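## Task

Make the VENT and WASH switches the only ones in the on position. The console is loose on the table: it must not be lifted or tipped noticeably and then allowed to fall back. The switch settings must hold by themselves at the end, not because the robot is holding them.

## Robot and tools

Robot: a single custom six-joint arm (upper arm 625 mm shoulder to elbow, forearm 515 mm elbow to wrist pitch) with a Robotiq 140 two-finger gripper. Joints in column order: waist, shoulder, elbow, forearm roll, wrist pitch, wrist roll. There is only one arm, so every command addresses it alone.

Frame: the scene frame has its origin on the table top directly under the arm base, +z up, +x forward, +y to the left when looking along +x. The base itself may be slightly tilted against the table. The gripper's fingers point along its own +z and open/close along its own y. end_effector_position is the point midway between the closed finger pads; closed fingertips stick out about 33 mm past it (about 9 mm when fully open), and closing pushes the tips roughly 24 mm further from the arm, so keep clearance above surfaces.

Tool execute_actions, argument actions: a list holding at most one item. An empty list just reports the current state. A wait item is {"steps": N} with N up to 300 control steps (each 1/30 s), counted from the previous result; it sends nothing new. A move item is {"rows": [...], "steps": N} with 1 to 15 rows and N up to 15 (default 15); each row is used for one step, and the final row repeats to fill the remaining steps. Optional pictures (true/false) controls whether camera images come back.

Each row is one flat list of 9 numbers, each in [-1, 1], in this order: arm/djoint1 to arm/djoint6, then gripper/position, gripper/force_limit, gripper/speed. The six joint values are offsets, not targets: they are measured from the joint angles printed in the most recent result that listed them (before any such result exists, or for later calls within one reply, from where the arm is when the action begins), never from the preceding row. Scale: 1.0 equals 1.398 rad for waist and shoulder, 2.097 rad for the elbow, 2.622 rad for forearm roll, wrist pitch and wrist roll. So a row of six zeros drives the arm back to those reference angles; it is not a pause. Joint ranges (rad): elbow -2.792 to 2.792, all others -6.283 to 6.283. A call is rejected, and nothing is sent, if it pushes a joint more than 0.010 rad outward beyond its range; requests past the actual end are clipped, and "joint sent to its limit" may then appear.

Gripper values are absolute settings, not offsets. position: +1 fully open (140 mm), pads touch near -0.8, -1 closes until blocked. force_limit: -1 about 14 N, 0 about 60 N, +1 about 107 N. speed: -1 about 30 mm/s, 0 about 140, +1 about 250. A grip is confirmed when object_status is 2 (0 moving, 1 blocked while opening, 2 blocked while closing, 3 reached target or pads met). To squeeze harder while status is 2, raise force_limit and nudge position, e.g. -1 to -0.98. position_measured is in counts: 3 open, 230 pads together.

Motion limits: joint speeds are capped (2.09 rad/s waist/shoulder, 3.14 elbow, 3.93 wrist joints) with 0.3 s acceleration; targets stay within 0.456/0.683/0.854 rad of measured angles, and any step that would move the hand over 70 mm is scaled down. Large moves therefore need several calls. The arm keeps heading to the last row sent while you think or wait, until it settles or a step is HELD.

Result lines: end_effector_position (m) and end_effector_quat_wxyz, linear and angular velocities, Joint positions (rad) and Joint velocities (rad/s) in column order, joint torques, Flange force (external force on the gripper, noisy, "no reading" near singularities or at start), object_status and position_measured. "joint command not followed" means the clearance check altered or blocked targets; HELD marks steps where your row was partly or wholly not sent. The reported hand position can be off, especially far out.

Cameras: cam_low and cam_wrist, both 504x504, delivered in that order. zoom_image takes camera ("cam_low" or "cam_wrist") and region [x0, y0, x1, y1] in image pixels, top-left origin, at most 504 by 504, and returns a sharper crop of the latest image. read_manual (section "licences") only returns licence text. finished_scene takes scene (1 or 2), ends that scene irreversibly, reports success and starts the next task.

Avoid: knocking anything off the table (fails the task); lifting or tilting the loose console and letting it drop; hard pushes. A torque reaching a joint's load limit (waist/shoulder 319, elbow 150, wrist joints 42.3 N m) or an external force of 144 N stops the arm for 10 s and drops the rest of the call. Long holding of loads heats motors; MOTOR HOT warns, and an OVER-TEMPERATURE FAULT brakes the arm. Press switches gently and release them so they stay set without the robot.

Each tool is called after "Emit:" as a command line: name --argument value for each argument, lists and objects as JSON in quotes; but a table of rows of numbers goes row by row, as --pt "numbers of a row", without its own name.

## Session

Emit:
execute_actions --actions '[]'

Scene clock: 0.00 s of 8100.00 s.
end_effector_position=(+0.3770, -0.1750, +0.2580) position_measured=3 object_status=3 end_effector_quat_wxyz=(-0.040, +0.820, +0.458, -0.342) end_effector_velocity=(-0.000, -0.000, +0.000) end_effector_angular_velocity=(-0.001, -0.001, -0.001)
Joint positions: [-0.212  0.267  1.932 -0.382  1.552  0.465]
Joint velocities: [-0.001 -0.001  0.    -0.    -0.     0.   ]
Joint torques (N m, as the joint torque sensors report them, + toward a larger angle): no reading
Flange force (N, the push that the arm receives, along the gripper's own x y z axes): no reading

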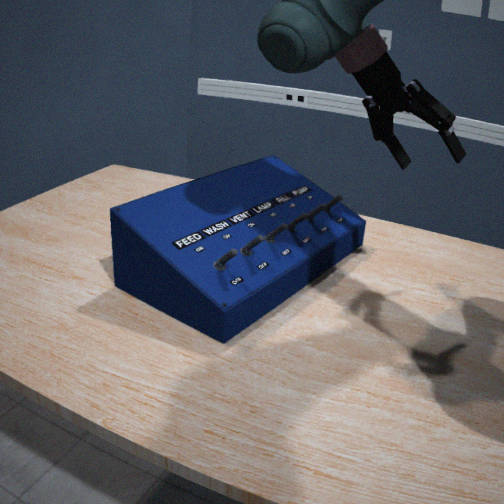

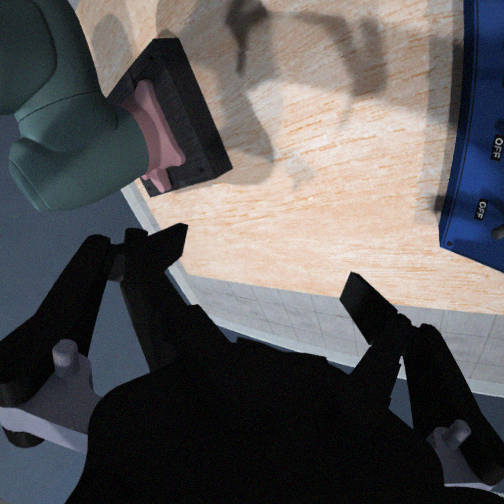

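Emit:
execute_actions --actions '[{"rows":[[0.143,-0.18,-0.062,0.146,-0.286,0.422,-0.8,0,0.5]],"steps":15}]'

Emit:
execute_actions --actions '[{"steps":12}]'

Scene clock: 3.07 s of 8100.00 s.
end_effector_position=(+0.5537, -0.0757, +0.2949) position_measured=144 object_status=0 end_effector_quat_wxyz=(+0.075, +0.967, +0.242, -0.014) end_effector_velocity=(+0.361, +0.241, +0.217) end_effector_angular_velocity=(+0.332, -1.526, -1.153)
Joint positions: [-0.101  0.127  1.86  -0.17   1.136  1.045]
Joint velocities: [ 0.23  -0.289 -0.148  0.435 -0.855  1.351]
Joint torques (N m, as the joint torque sensors report them, + toward a larger angle): [ -0.05 -41.46 -34.91   3.02   0.65  -0.03]
Flange force (N, the push that the arm receives, along the gripper's own x y z axes): [-10.0 -5.3 -2.0]
Steps of this call (steps 1 to 77: nothing new was sent; steps 78 to 92: all 15 steps of this action). Readings (joint positions | what the end effector reports):
78: [-0.212 0.267 1.932 -0.382 1.552 0.466] | position_measured=3 object_status=0
79: [-0.210 0.265 1.931 -0.379 1.546 0.472] | position_measured=8 object_status=0
81: [-0.197 0.249 1.922 -0.354 1.497 0.528] | position_measured=29 object_status=0
85: [-0.158 0.199 1.897 -0.279 1.349 0.713] | position_measured=71 object_status=0
92: the state above

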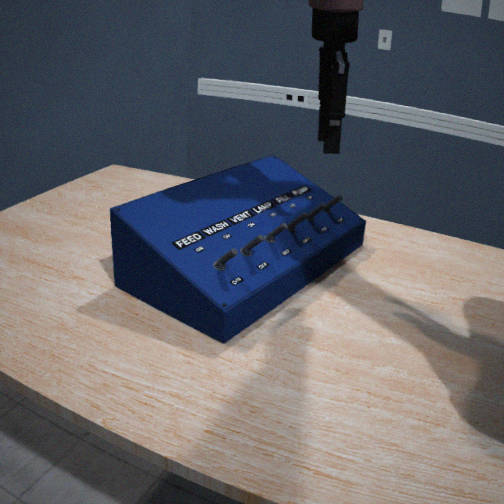

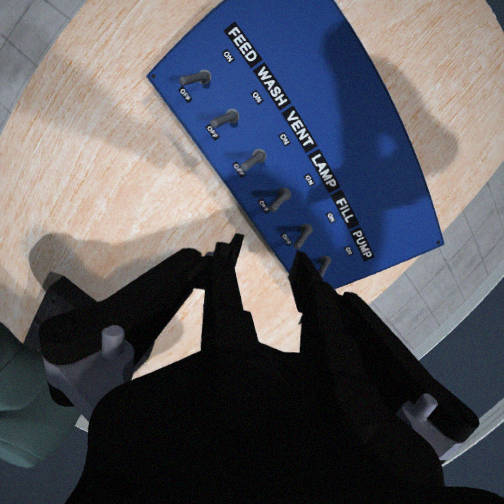

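Scene clock: 3.47 s of 8100.00 s.
end_effector_position=(+0.6706, +0.0181, +0.4156) position_measured=229 object_status=0 end_effector_quat_wxyz=(+0.007, +0.969, +0.003, +0.247) end_effector_velocity=(+0.128, +0.134, +0.223) end_effector_angular_velocity=(+0.539, -0.681, -0.545)
Joint positions: [-0.016  0.021  1.804 -0.007  0.818  1.547]
Joint velocities: [ 0.122 -0.152 -0.077  0.225 -0.439  0.697]
Joint torques (N m, as the joint torque sensors report them, + toward a larger angle): [ -9.52 -17.4  -31.29   2.68   0.12  -0.12]
Flange force (N, the push that the arm receives, along the gripper's own x y z axes): [-6.7 -5.4 -3.0]
Steps of this call (steps 1 to 12: the robot went on to your last target). Readings (joint positions | what the end effector reports):
1: [-0.093 0.118 1.855 -0.155 1.107 1.091] | position_measured=155 object_status=0
2: [-0.085 0.108 1.850 -0.140 1.078 1.136] | position_measured=165 object_status=0
4: [-0.071 0.089 1.840 -0.112 1.022 1.224] | position_measured=187 object_status=0
8: [-0.041 0.053 1.821 -0.056 0.913 1.396] | position_measured=226 object_status=0
12: the state above

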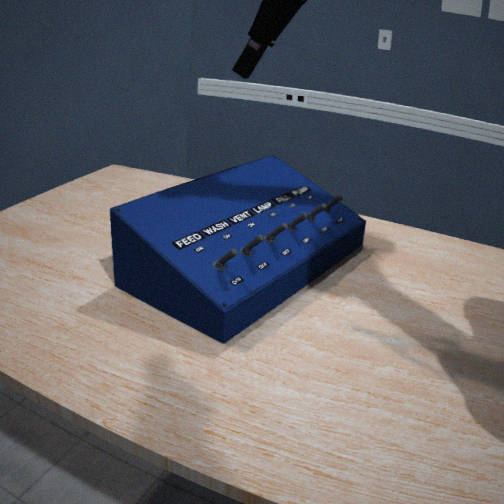

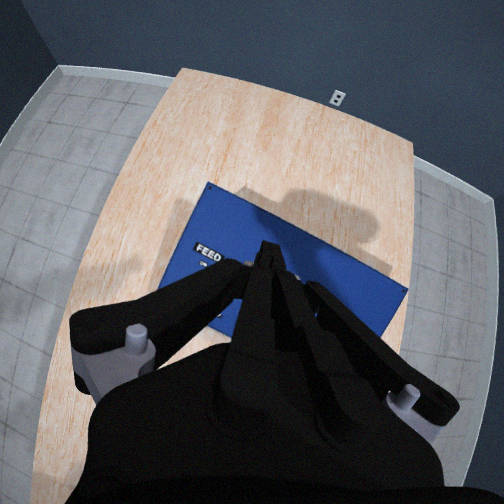

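Emit:
execute_actions --actions '[{"rows":[[0,-0.092,0.262,0,-0.169,0.009,-0.8,0,0]],"steps":15}]'

Emit:
execute_actions --actions '[{"steps":10}]'

Scene clock: 8.53 s of 8100.00 s.
end_effector_position=(+0.5440, +0.0228, +0.2621) position_measured=229 object_status=3 end_effector_quat_wxyz=(+0.003, +0.966, -0.007, +0.258) end_effector_velocity=(-0.360, +0.002, -0.345) end_effector_angular_velocity=(-0.012, +0.006, +0.005)
Joint positions: [-0.014 -0.082  2.238 -0.006  0.464  1.571]
Joint velocities: [-0.01  -0.223  0.996 -0.015 -0.767 -0.003]
Joint torques (N m, as the joint torque sensors report them, + toward a larger angle): [  0.21 -22.48 -35.31   3.48  -0.45  -0.15]
Flange force (N, the push that the arm receives, along the gripper's own x y z axes): [-8.1 0.0 -3.8]
Steps of this call (steps 1 to 30: the robot went on to your last target; steps 31 to 90: nothing new was sent; then 1.57 s passed at rest; steps 91 to 105: all 15 steps of this action). Readings (joint positions | what the end effector reports):
91: [-0.012 0.015 1.802 0.001 0.802 1.572] | position_measured=229 object_status=3
92: [-0.012 0.014 1.807 0.001 0.797 1.572] | position_measured=229 object_status=3
94: [-0.012 0.004 1.852 0.000 0.763 1.572] | position_measured=229 object_status=3
98: [-0.012 -0.029 1.998 -0.002 0.650 1.572] | position_measured=229 object_status=3
105: the state above

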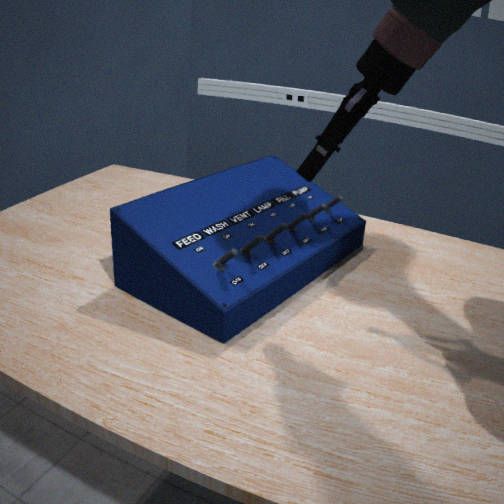

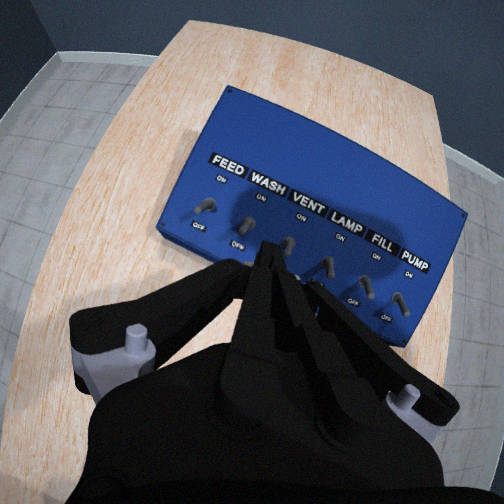

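Scene clock: 8.87 s of 8100.00 s.
end_effector_position=(+0.5007, +0.0230, +0.2231) position_measured=229 object_status=3 end_effector_quat_wxyz=(+0.003, +0.966, -0.007, +0.258) end_effector_velocity=(-0.001, +0.000, -0.001) end_effector_angular_velocity=(-0.001, +0.002, +0.001)
Joint positions: [-0.016 -0.108  2.354 -0.007  0.375  1.57 ]
Joint velocities: [ 0.     0.     0.003 -0.001 -0.001 -0.001]
Joint torques (N m, as the joint torque sensors report them, + toward a larger angle): [ -1.1  -14.43 -32.32   2.82  -0.37  -0.19]
Flange force (N, the push that the arm receives, along the gripper's own x y z axes): no reading
Steps of this call (steps 1 to 10: the robot went on to your last target). Readings (joint positions | what the end effector reports):
1: [-0.015 -0.090 2.272 -0.006 0.439 1.571] | position_measured=229 object_status=3
2: [-0.015 -0.097 2.303 -0.007 0.414 1.571] | position_measured=229 object_status=3
4: [-0.016 -0.106 2.345 -0.007 0.382 1.570] | position_measured=229 object_status=3
8: [-0.016 -0.108 2.353 -0.007 0.375 1.570] | position_measured=229 object_status=3
10: the state above

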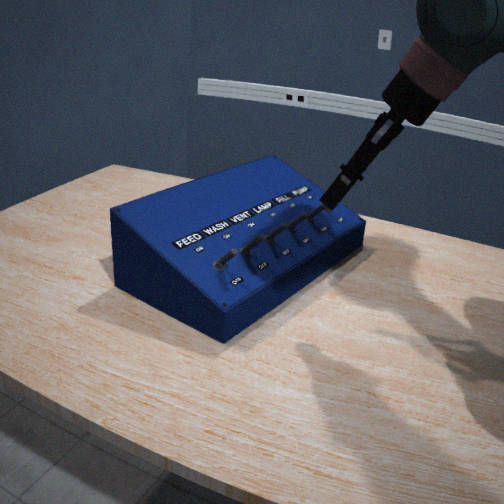

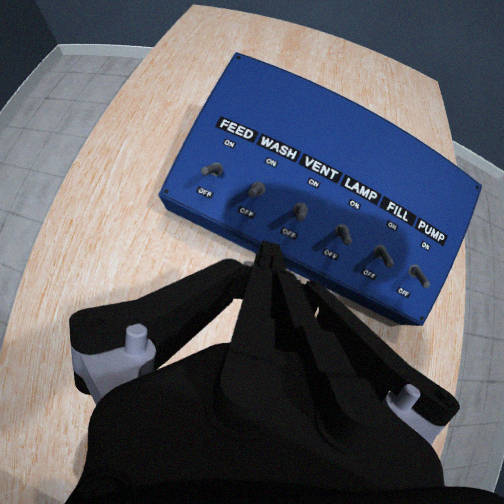

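Emit:
execute_actions --actions '[{"rows":[[-0.048,0.139,0.037,0,-0.104,0.164,-0.8,0,0]],"steps":15}]'

Emit:
execute_actions --actions '[{"steps":6}]'

Scene clock: 17.57 s of 8100.00 s.
end_effector_position=(+0.5216, -0.0114, +0.1283) position_measured=229 object_status=3 end_effector_quat_wxyz=(-0.044, +0.935, -0.244, +0.255) end_effector_velocity=(-0.001, -0.000, -0.000) end_effector_angular_velocity=(+0.002, -0.002, -0.004)
Joint positions: [-0.083  0.086  2.431 -0.007  0.102  2.   ]
Joint velocities: [-0.001 -0.001  0.002 -0.    -0.003  0.004]
Joint torques (N m, as the joint torque sensors report them, + toward a larger angle): [ -0.19 -26.76 -24.26   2.21  -0.65  -0.46]
Flange force (N, the push that the arm receives, along the gripper's own x y z axes): no reading
Steps of this call (steps 1 to 30: the robot went on to your last target; steps 31 to 90: nothing new was sent; then 5.20 s passed at rest; steps 91 to 105: all 15 steps of this action). Readings (joint positions | what the end effector reports):
91: [-0.016 -0.108 2.354 -0.007 0.375 1.570] | position_measured=229 object_status=3
92: [-0.017 -0.105 2.355 -0.007 0.370 1.577] | position_measured=229 object_status=3
94: [-0.025 -0.080 2.365 -0.007 0.335 1.633] | position_measured=229 object_status=3
98: [-0.062 0.027 2.408 -0.007 0.186 1.868] | position_measured=229 object_status=3
105: the state above

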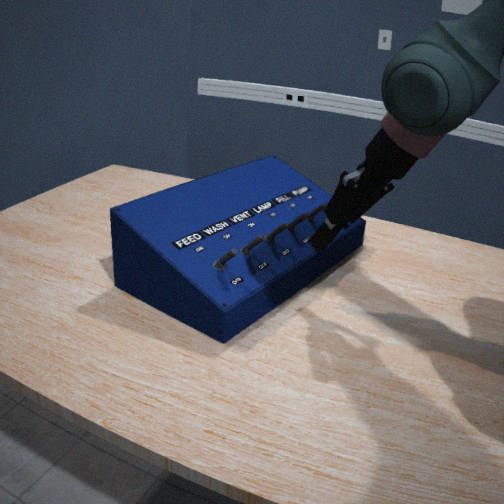

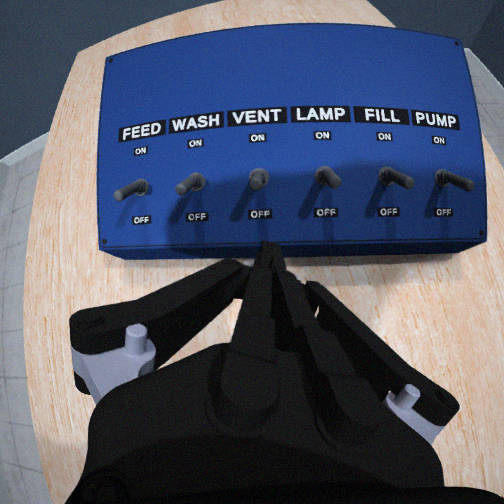

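Scene clock: 17.77 s of 8100.00 s.
end_effector_position=(+0.5216, -0.0114, +0.1283) position_measured=229 object_status=3 end_effector_quat_wxyz=(-0.044, +0.935, -0.244, +0.255) end_effector_velocity=(+0.000, +0.000, +0.000) end_effector_angular_velocity=(+0.001, -0.000, -0.000)
Joint positions: [-0.083  0.086  2.431 -0.007  0.102  2.   ]
Joint velocities: [ 0.     0.    -0.001  0.001 -0.     0.   ]
Joint torques (N m, as the joint torque sensors report them, + toward a larger angle): [ -0.7  -27.51 -24.49   2.08  -0.6   -0.27]
Flange force (N, the push that the arm receives, along the gripper's own x y z axes): no reading
Steps of this call (steps 1 to 6: the robot went on to your last target). Readings (joint positions | what the end effector reports):
1: [-0.083 0.086 2.431 -0.007 0.102 2.000] | position_measured=229 object_status=3
2: [-0.083 0.086 2.431 -0.007 0.102 2.000] | position_measured=229 object_status=3
4: [-0.083 0.086 2.431 -0.007 0.102 2.000] | position_measured=229 object_status=3
6: the state above

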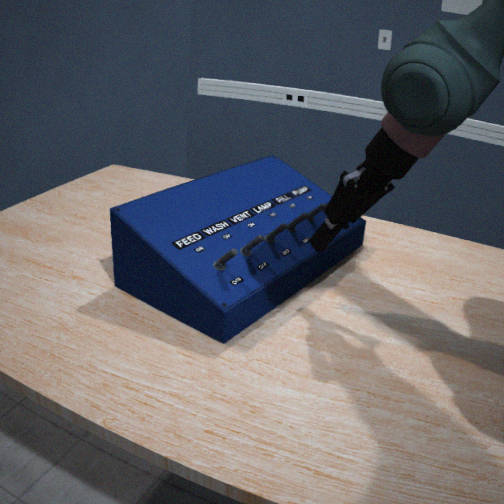

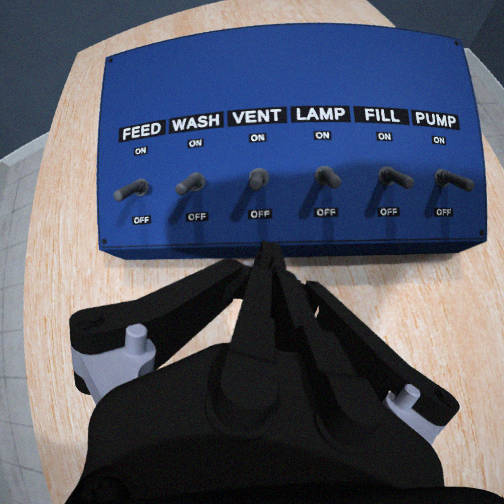

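Emit:
execute_actions --actions '[{"rows":[[-0.005,0.007,-0.007,0,0.002,0,-0.8,0,0],[-0.009,0.014,-0.013,0,0.003,0,-0.8,0,0],[-0.014,0.021,-0.02,0,0.005,0,-0.8,0,0],[-0.018,0.028,-0.026,0,0.006,0,-0.8,0,0],[-0.023,0.035,-0.033,0,0.008,0,-0.8,0,0],[-0.027,0.042,-0.04,0,0.009,0,-0.8,0,0],[-0.032,0.049,-0.046,0,0.011,0,-0.8,0,0],[-0.036,0.056,-0.053,0,0.012,0,-0.8,0,0],[-0.041,0.063,-0.059,0,0.014,0,-0.8,0,0],[-0.045,0.07,-0.066,0,0.015,0,-0.8,0,0]],"steps":15}]'

Scene clock: 27.60 s of 8100.00 s.
end_effector_position=(+0.5964, -0.0558, +0.1326) position_measured=229 object_status=3 end_effector_quat_wxyz=(-0.036, +0.927, -0.273, +0.256) end_effector_velocity=(+0.003, -0.002, +0.002) end_effector_angular_velocity=(-0.001, -0.002, -0.001)
Joint positions: [-0.146  0.184  2.293 -0.007  0.142  2.   ]
Joint velocities: [-0.002  0.002 -0.006 -0.     0.002 -0.001]
Joint torques (N m, as the joint torque sensors report them, + toward a larger angle): [  0.4  -41.   -25.77   2.25  -0.59  -0.27]
Flange force (N, the push that the arm receives, along the gripper's own x y z axes): no reading
Steps of this call (steps 1 to 15: the robot went on to your last target; steps 16 to 90: nothing new was sent; then 6.33 s passed at rest; steps 91 to 105: all 15 steps of this action). Readings (joint positions | what the end effector reports):
91: [-0.083 0.086 2.431 -0.007 0.102 2.000] | position_measured=229 object_status=3
92: [-0.085 0.090 2.427 -0.008 0.104 2.000] | position_measured=229 object_status=3
94: [-0.095 0.104 2.406 -0.008 0.110 2.000] | position_measured=229 object_status=3
98: [-0.119 0.142 2.353 -0.008 0.125 2.000] | position_measured=229 object_status=3
105: the state above

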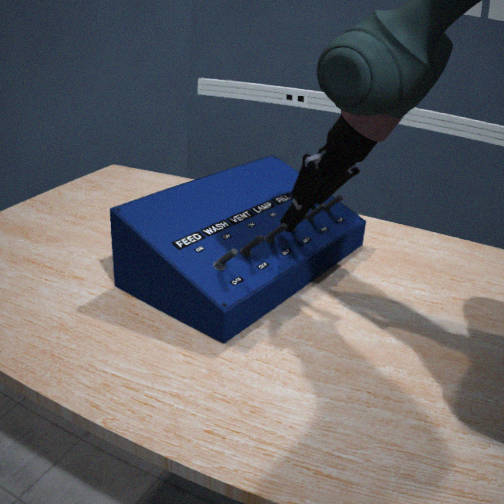

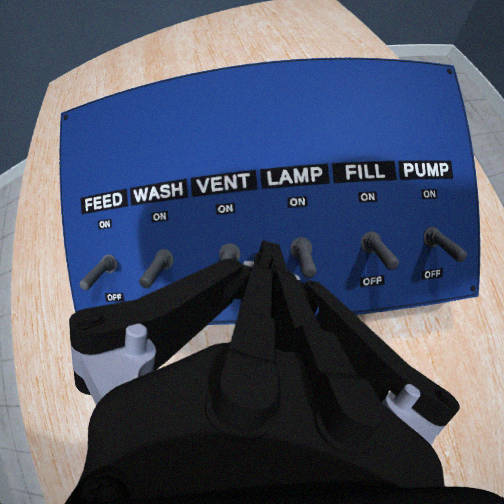

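Emit:
execute_actions --actions '[{"rows":[[0,-0.047,0.043,0,-0.009,0,-0.8,0,0],[0,-0.047,0.043,0,-0.009,0,-0.8,0,0],[0,-0.047,0.043,0,-0.009,0,-0.8,0,0],[0.02,-0.047,0.043,0,-0.009,0,-0.8,0,0],[0.056,-0.047,0.043,0,-0.009,0,-0.8,0,0],[0.056,-0.047,0.043,0,-0.009,0,-0.8,0,0],[0.056,-0.047,0.043,0,-0.009,0,-0.8,0,0],[0.056,-0.047,0.043,0,-0.009,0,-0.8,0,0],[0.056,-0.047,0.043,0,-0.009,0,-0.8,0,0],[0.056,-0.025,0.037,0,-0.016,0,-0.8,0,0],[0.056,-0.001,0.031,0,-0.024,0,-0.8,0,0]],"steps":15}]'

Emit:
execute_actions --actions '[{"steps":6}]'

Scene clock: 37.70 s of 8100.00 s.
end_effector_position=(+0.5698, -0.0068, +0.1148) position_measured=229 object_status=3 end_effector_quat_wxyz=(-0.046, +0.937, -0.237, +0.254) end_effector_velocity=(+0.071, -0.005, -0.071) end_effector_angular_velocity=(+0.002, +0.014, +0.001)
Joint positions: [-0.068  0.178  2.36  -0.007  0.082  2.   ]
Joint velocities: [-0.     0.225 -0.076 -0.    -0.136  0.   ]
Joint torques (N m, as the joint torque sensors report them, + toward a larger angle): [  5.85 -62.67 -20.86   1.81  -0.42  -0.22]
Flange force (N, the push that the arm receives, along the gripper's own x y z axes): no reading
Steps of this call (steps 1 to 15: the robot went on to your last target; steps 16 to 90: nothing new was sent; then 6.60 s passed at rest; steps 91 to 105: all 15 steps of this action). Readings (joint positions | what the end effector reports):
91: [-0.146 0.184 2.293 -0.007 0.142 2.000] | position_measured=229 object_status=3
92: [-0.146 0.181 2.298 -0.007 0.141 2.000] | position_measured=229 object_status=3
94: [-0.146 0.152 2.338 -0.007 0.130 2.000] | position_measured=229 object_status=3
98: [-0.103 0.118 2.383 -0.008 0.118 2.000] | position_measured=229 object_status=3
105: the state above

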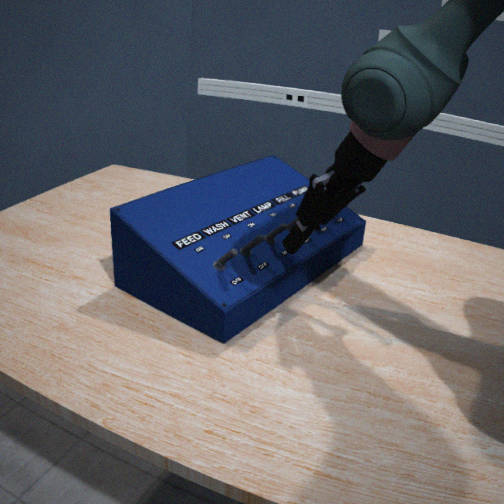

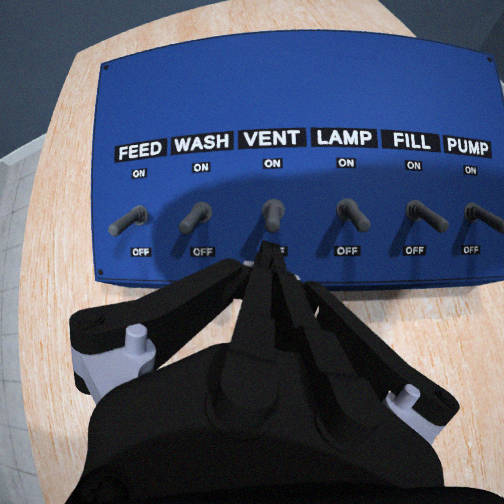

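Scene clock: 37.90 s of 8100.00 s.
end_effector_position=(+0.5715, -0.0069, +0.1134) position_measured=229 object_status=3 end_effector_quat_wxyz=(-0.046, +0.937, -0.237, +0.254) end_effector_velocity=(-0.000, -0.001, -0.000) end_effector_angular_velocity=(+0.001, -0.000, -0.003)
Joint positions: [-0.068  0.183  2.358 -0.007  0.079  2.   ]
Joint velocities: [-0.002 -0.     0.     0.    -0.001  0.001]
Joint torques (N m, as the joint torque sensors report them, + toward a larger angle): [ -1.1  -36.55 -23.53   2.18  -0.54  -0.16]
Flange force (N, the push that the arm receives, along the gripper's own x y z axes): no reading
Steps of this call (steps 1 to 6: the robot went on to your last target). Readings (joint positions | what the end effector reports):
1: [-0.068 0.182 2.359 -0.007 0.079 2.000] | position_measured=229 object_status=3
2: [-0.068 0.183 2.358 -0.007 0.079 2.000] | position_measured=229 object_status=3
4: [-0.068 0.183 2.358 -0.007 0.079 2.000] | position_measured=229 object_status=3
6: the state above

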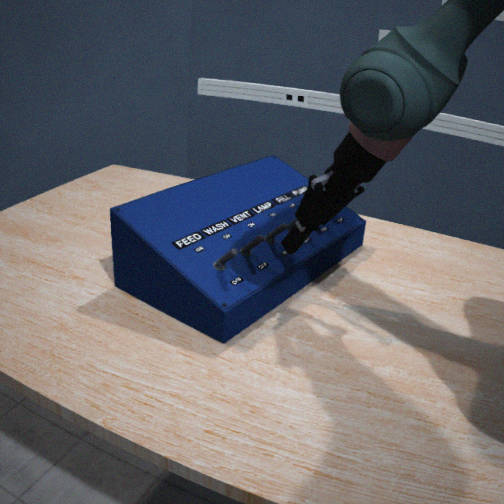

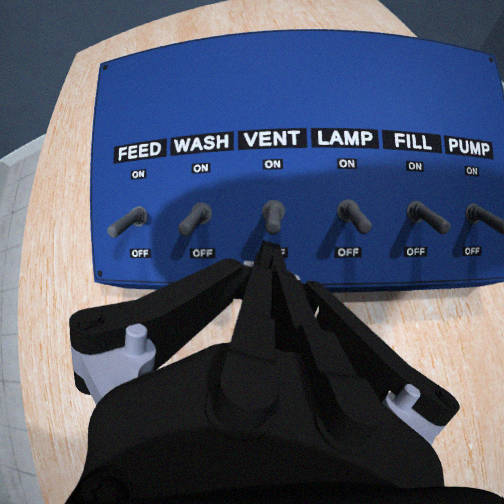

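Emit:
execute_actions --actions '[{"rows":[[-0.001,0.005,-0.006,0,0.002,0,-0.8,0,0],[-0.003,0.01,-0.012,0,0.005,0,-0.8,0,0],[-0.004,0.015,-0.018,0,0.007,0,-0.8,0,0],[-0.005,0.02,-0.025,0,0.009,0,-0.8,0,0],[-0.007,0.025,-0.031,0,0.012,0,-0.8,0,0],[-0.008,0.03,-0.037,0,0.014,0,-0.8,0,0],[-0.01,0.037,-0.045,0,0.017,0,-0.8,0,0],[-0.011,0.042,-0.051,0,0.019,0,-0.8,0,0]],"steps":15}]'

Scene clock: 43.27 s of 8100.00 s.
end_effector_position=(+0.6266, -0.0206, +0.1200) position_measured=229 object_status=3 end_effector_quat_wxyz=(-0.044, +0.935, -0.244, +0.254) end_effector_velocity=(+0.000, -0.001, +0.000) end_effector_angular_velocity=(-0.000, +0.000, -0.002)
Joint positions: [-0.083  0.241  2.251 -0.007  0.128  2.   ]
Joint velocities: [-0.002  0.    -0.001 -0.001  0.002  0.001]
Joint torques (N m, as the joint torque sensors report them, + toward a larger angle): [ -0.11 -43.09 -25.18   2.41  -0.66  -0.18]
Flange force (N, the push that the arm receives, along the gripper's own x y z axes): no reading
Steps of this call (steps 1 to 15: the robot went on to your last target; steps 16 to 90: nothing new was sent; then 1.87 s passed at rest; steps 91 to 105: all 15 steps of this action). Readings (joint positions | what the end effector reports):
91: [-0.067 0.183 2.358 -0.007 0.079 2.000] | position_measured=229 object_status=3
92: [-0.067 0.185 2.354 -0.007 0.080 2.000] | position_measured=229 object_status=3
94: [-0.070 0.196 2.334 -0.007 0.090 2.000] | position_measured=229 object_status=3
98: [-0.078 0.223 2.283 -0.007 0.114 2.000] | position_measured=229 object_status=3
105: the state above

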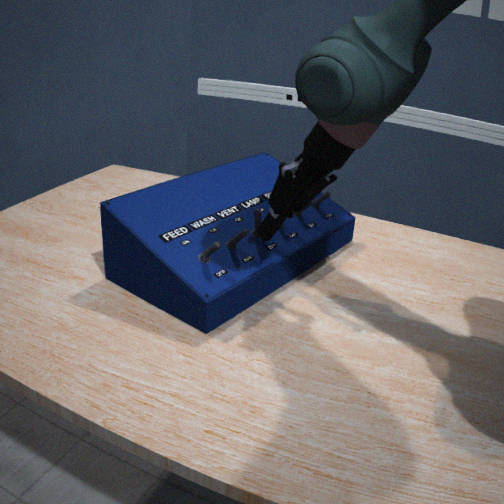

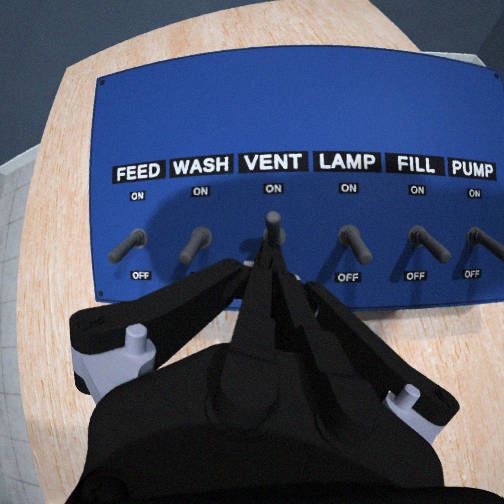

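Emit:
execute_actions --actions '[{"rows":[[0,-0.041,0.051,0,-0.019,0,-0.8,0,0],[0,-0.041,0.051,0,-0.019,0,-0.8,0,0],[0,-0.041,0.051,0,-0.019,0,-0.8,0,0],[0,-0.041,0.051,0,-0.019,0,-0.8,0,0],[0,-0.041,0.051,0,-0.019,0,-0.8,0,0],[0.03,-0.041,0.051,0,-0.019,0,-0.8,0,0],[0.078,-0.041,0.051,0,-0.019,0,-0.8,0,0],[0.078,-0.041,0.051,0,-0.019,0,-0.8,0,0],[0.078,-0.041,0.051,0,-0.019,0,-0.8,0,0],[0.078,-0.041,0.051,0,-0.019,0,-0.8,0,0],[0.078,-0.02,0.027,0,-0.01,0,-0.8,0,0],[0.078,-0.012,0.017,0,-0.006,0,-0.8,0,0]],"steps":15}]'

Emit:
execute_actions --actions '[{"steps":6}]'

Scene clock: 49.63 s of 8100.00 s.
end_effector_position=(+0.6000, +0.0472, +0.1160) position_measured=229 object_status=3 end_effector_quat_wxyz=(-0.058, +0.947, -0.193, +0.250) end_effector_velocity=(+0.239, +0.005, +0.024) end_effector_angular_velocity=(+0.000, -0.001, -0.002)
Joint positions: [ 0.026  0.217  2.299 -0.007  0.106  2.   ]
Joint velocities: [ 0.001  0.258 -0.453  0.002  0.194  0.   ]
Joint torques (N m, as the joint torque sensors report them, + toward a larger angle): [  4.88 -57.52  -8.23   0.59   0.65  -0.3 ]
Flange force (N, the push that the arm receives, along the gripper's own x y z axes): no reading
Steps of this call (steps 1 to 15: the robot went on to your last target; steps 16 to 90: nothing new was sent; then 2.87 s passed at rest; steps 91 to 105: all 15 steps of this action). Readings (joint positions | what the end effector reports):
91: [-0.083 0.241 2.251 -0.007 0.129 2.000] | position_measured=229 object_status=3
92: [-0.083 0.238 2.257 -0.007 0.126 2.000] | position_measured=229 object_status=3
94: [-0.083 0.215 2.301 -0.007 0.105 2.000] | position_measured=229 object_status=3
98: [-0.070 0.184 2.358 -0.007 0.079 2.000] | position_measured=229 object_status=3
105: the state above

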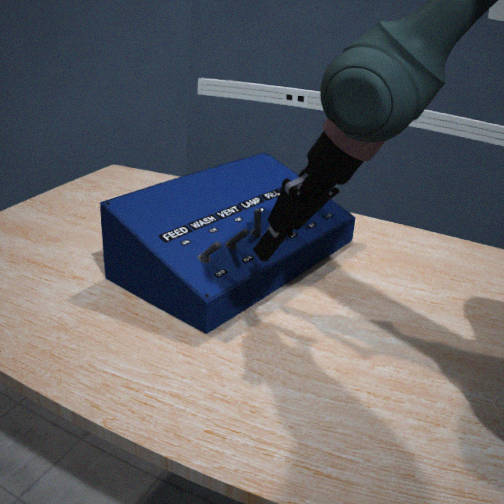

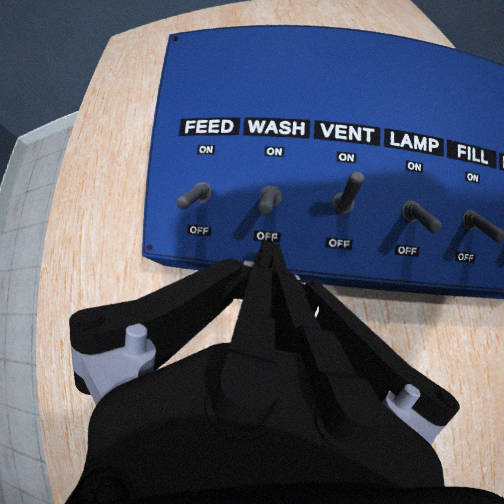

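Scene clock: 49.83 s of 8100.00 s.
end_effector_position=(+0.6061, +0.0473, +0.1163) position_measured=229 object_status=3 end_effector_quat_wxyz=(-0.058, +0.947, -0.193, +0.250) end_effector_velocity=(+0.001, +0.001, +0.001) end_effector_angular_velocity=(-0.001, -0.001, +0.003)
Joint positions: [ 0.026  0.224  2.287 -0.007  0.113  2.   ]
Joint velocities: [ 0.001  0.    -0.001 -0.     0.    -0.001]
Joint torques (N m, as the joint torque sensors report them, + toward a larger angle): [ -0.23 -41.45 -24.84   2.18  -0.49  -0.15]
Flange force (N, the push that the arm receives, along the gripper's own x y z axes): no reading
Steps of this call (steps 1 to 6: the robot went on to your last target). Readings (joint positions | what the end effector reports):
1: [0.026 0.223 2.290 -0.007 0.111 2.000] | position_measured=229 object_status=3
2: [0.026 0.224 2.288 -0.007 0.112 2.000] | position_measured=229 object_status=3
4: [0.026 0.224 2.287 -0.007 0.113 2.000] | position_measured=229 object_status=3
6: the state above

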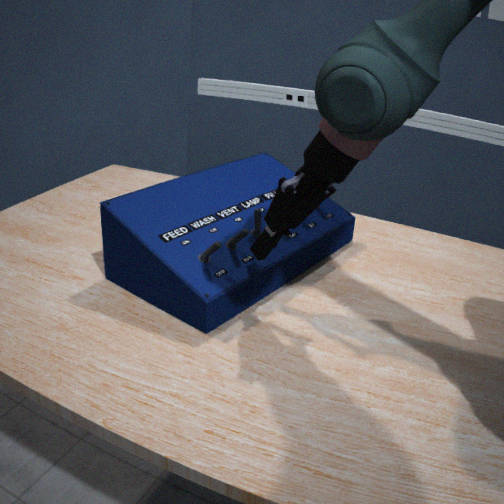

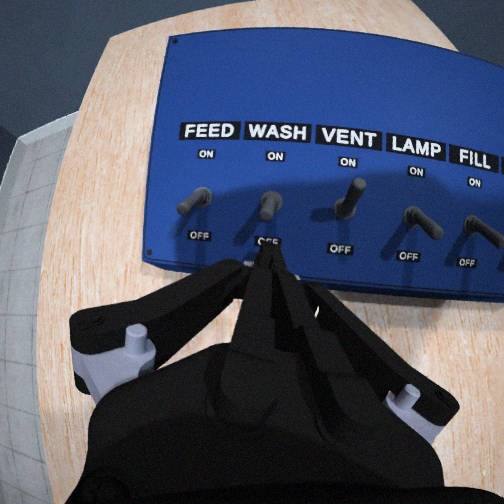

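Emit:
execute_actions --actions '[{"rows":[[-0.002,0.005,-0.006,0,0.002,0,-0.8,0,0],[-0.004,0.01,-0.012,0,0.004,0,-0.8,0,0],[-0.005,0.015,-0.018,0,0.006,0,-0.8,0,0],[-0.007,0.02,-0.024,0,0.008,0,-0.8,0,0],[-0.009,0.025,-0.03,0,0.01,0,-0.8,0,0],[-0.011,0.03,-0.035,0,0.013,0,-0.8,0,0],[-0.013,0.035,-0.041,0,0.015,0,-0.8,0,0],[-0.014,0.04,-0.047,0,0.017,0,-0.8,0,0],[-0.016,0.045,-0.053,0,0.019,0,-0.8,0,0],[-0.018,0.05,-0.059,0,0.021,0,-0.8,0,0]],"steps":15}]'

Emit:
execute_actions --actions '[{"rows":[[0,-0.08,0.04,0,0,0,-0.8,0,0]],"steps":15}]'

Scene clock: 55.20 s of 8100.00 s.
end_effector_position=(+0.6708, +0.0317, +0.1218) position_measured=229 object_status=3 end_effector_quat_wxyz=(-0.054, +0.945, -0.205, +0.250) end_effector_velocity=(+0.002, -0.000, +0.001) end_effector_angular_velocity=(+0.000, +0.002, -0.001)
Joint positions: [ 0.001  0.294  2.164 -0.007  0.168  2.   ]
Joint velocities: [-0.001  0.001 -0.005  0.     0.005  0.   ]
Joint torques (N m, as the joint torque sensors report them, + toward a larger angle): [ -1.3  -50.96 -27.22   2.36  -1.22  -0.26]
Flange force (N, the push that the arm receives, along the gripper's own x y z axes): no reading
Steps of this call (steps 1 to 30: the robot went on to your last target; steps 31 to 90: nothing new was sent; then 1.87 s passed at rest; steps 91 to 105: all 15 steps of this action). Readings (joint positions | what the end effector reports):
91: [0.026 0.224 2.287 -0.007 0.113 2.000] | position_measured=229 object_status=3
92: [0.026 0.227 2.283 -0.007 0.115 2.000] | position_measured=229 object_status=3
94: [0.022 0.238 2.263 -0.007 0.123 2.000] | position_measured=229 object_status=3
98: [0.012 0.265 2.216 -0.007 0.145 2.000] | position_measured=229 object_status=3
105: the state above

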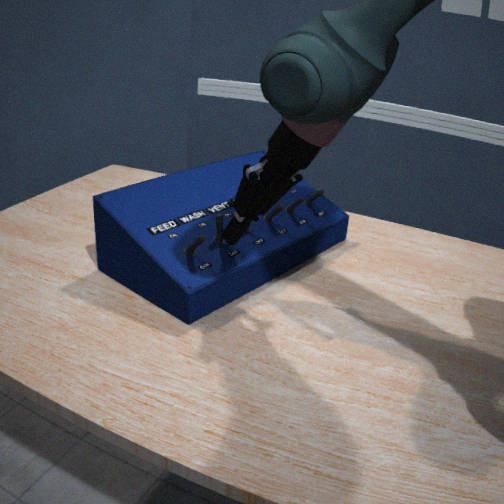

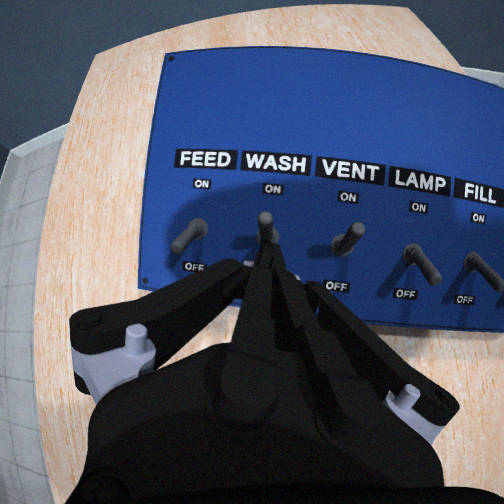

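Scene clock: 55.70 s of 8100.00 s.
end_effector_position=(+0.6219, +0.0317, +0.1522) position_measured=229 object_status=3 end_effector_quat_wxyz=(-0.057, +0.941, -0.204, +0.263) end_effector_velocity=(-0.000, +0.000, -0.000) end_effector_angular_velocity=(-0.002, -0.001, +0.003)
Joint positions: [ 0.001  0.182  2.248 -0.007  0.168  2.   ]
Joint velocities: [ 0.001  0.     0.001 -0.    -0.002 -0.003]
Joint torques (N m, as the joint torque sensors report them, + toward a larger angle): [ -0.8  -40.04 -27.4    2.51  -0.58  -0.08]
Flange force (N, the push that the arm receives, along the gripper's own x y z axes): no reading
Steps of this call (steps 1 to 15: all 15 steps of this action). Readings (joint positions | what the end effector reports):
1: [0.001 0.294 2.164 -0.007 0.168 2.000] | position_measured=229 object_status=3
2: [0.001 0.292 2.166 -0.007 0.168 2.000] | position_measured=229 object_status=3
4: [0.001 0.264 2.186 -0.007 0.168 2.000] | position_measured=229 object_status=3
8: [0.001 0.185 2.245 -0.007 0.168 2.000] | position_measured=229 object_status=3
15: the state above

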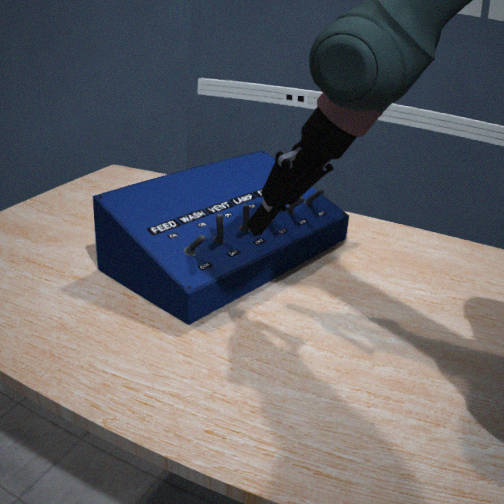

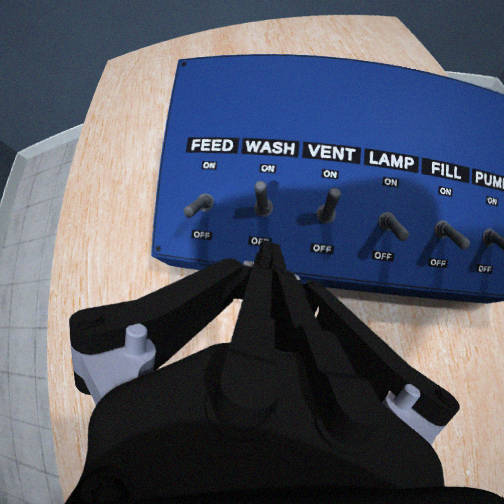

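Emit:
finished_scene --scene 2

The scene is finished: the task was done.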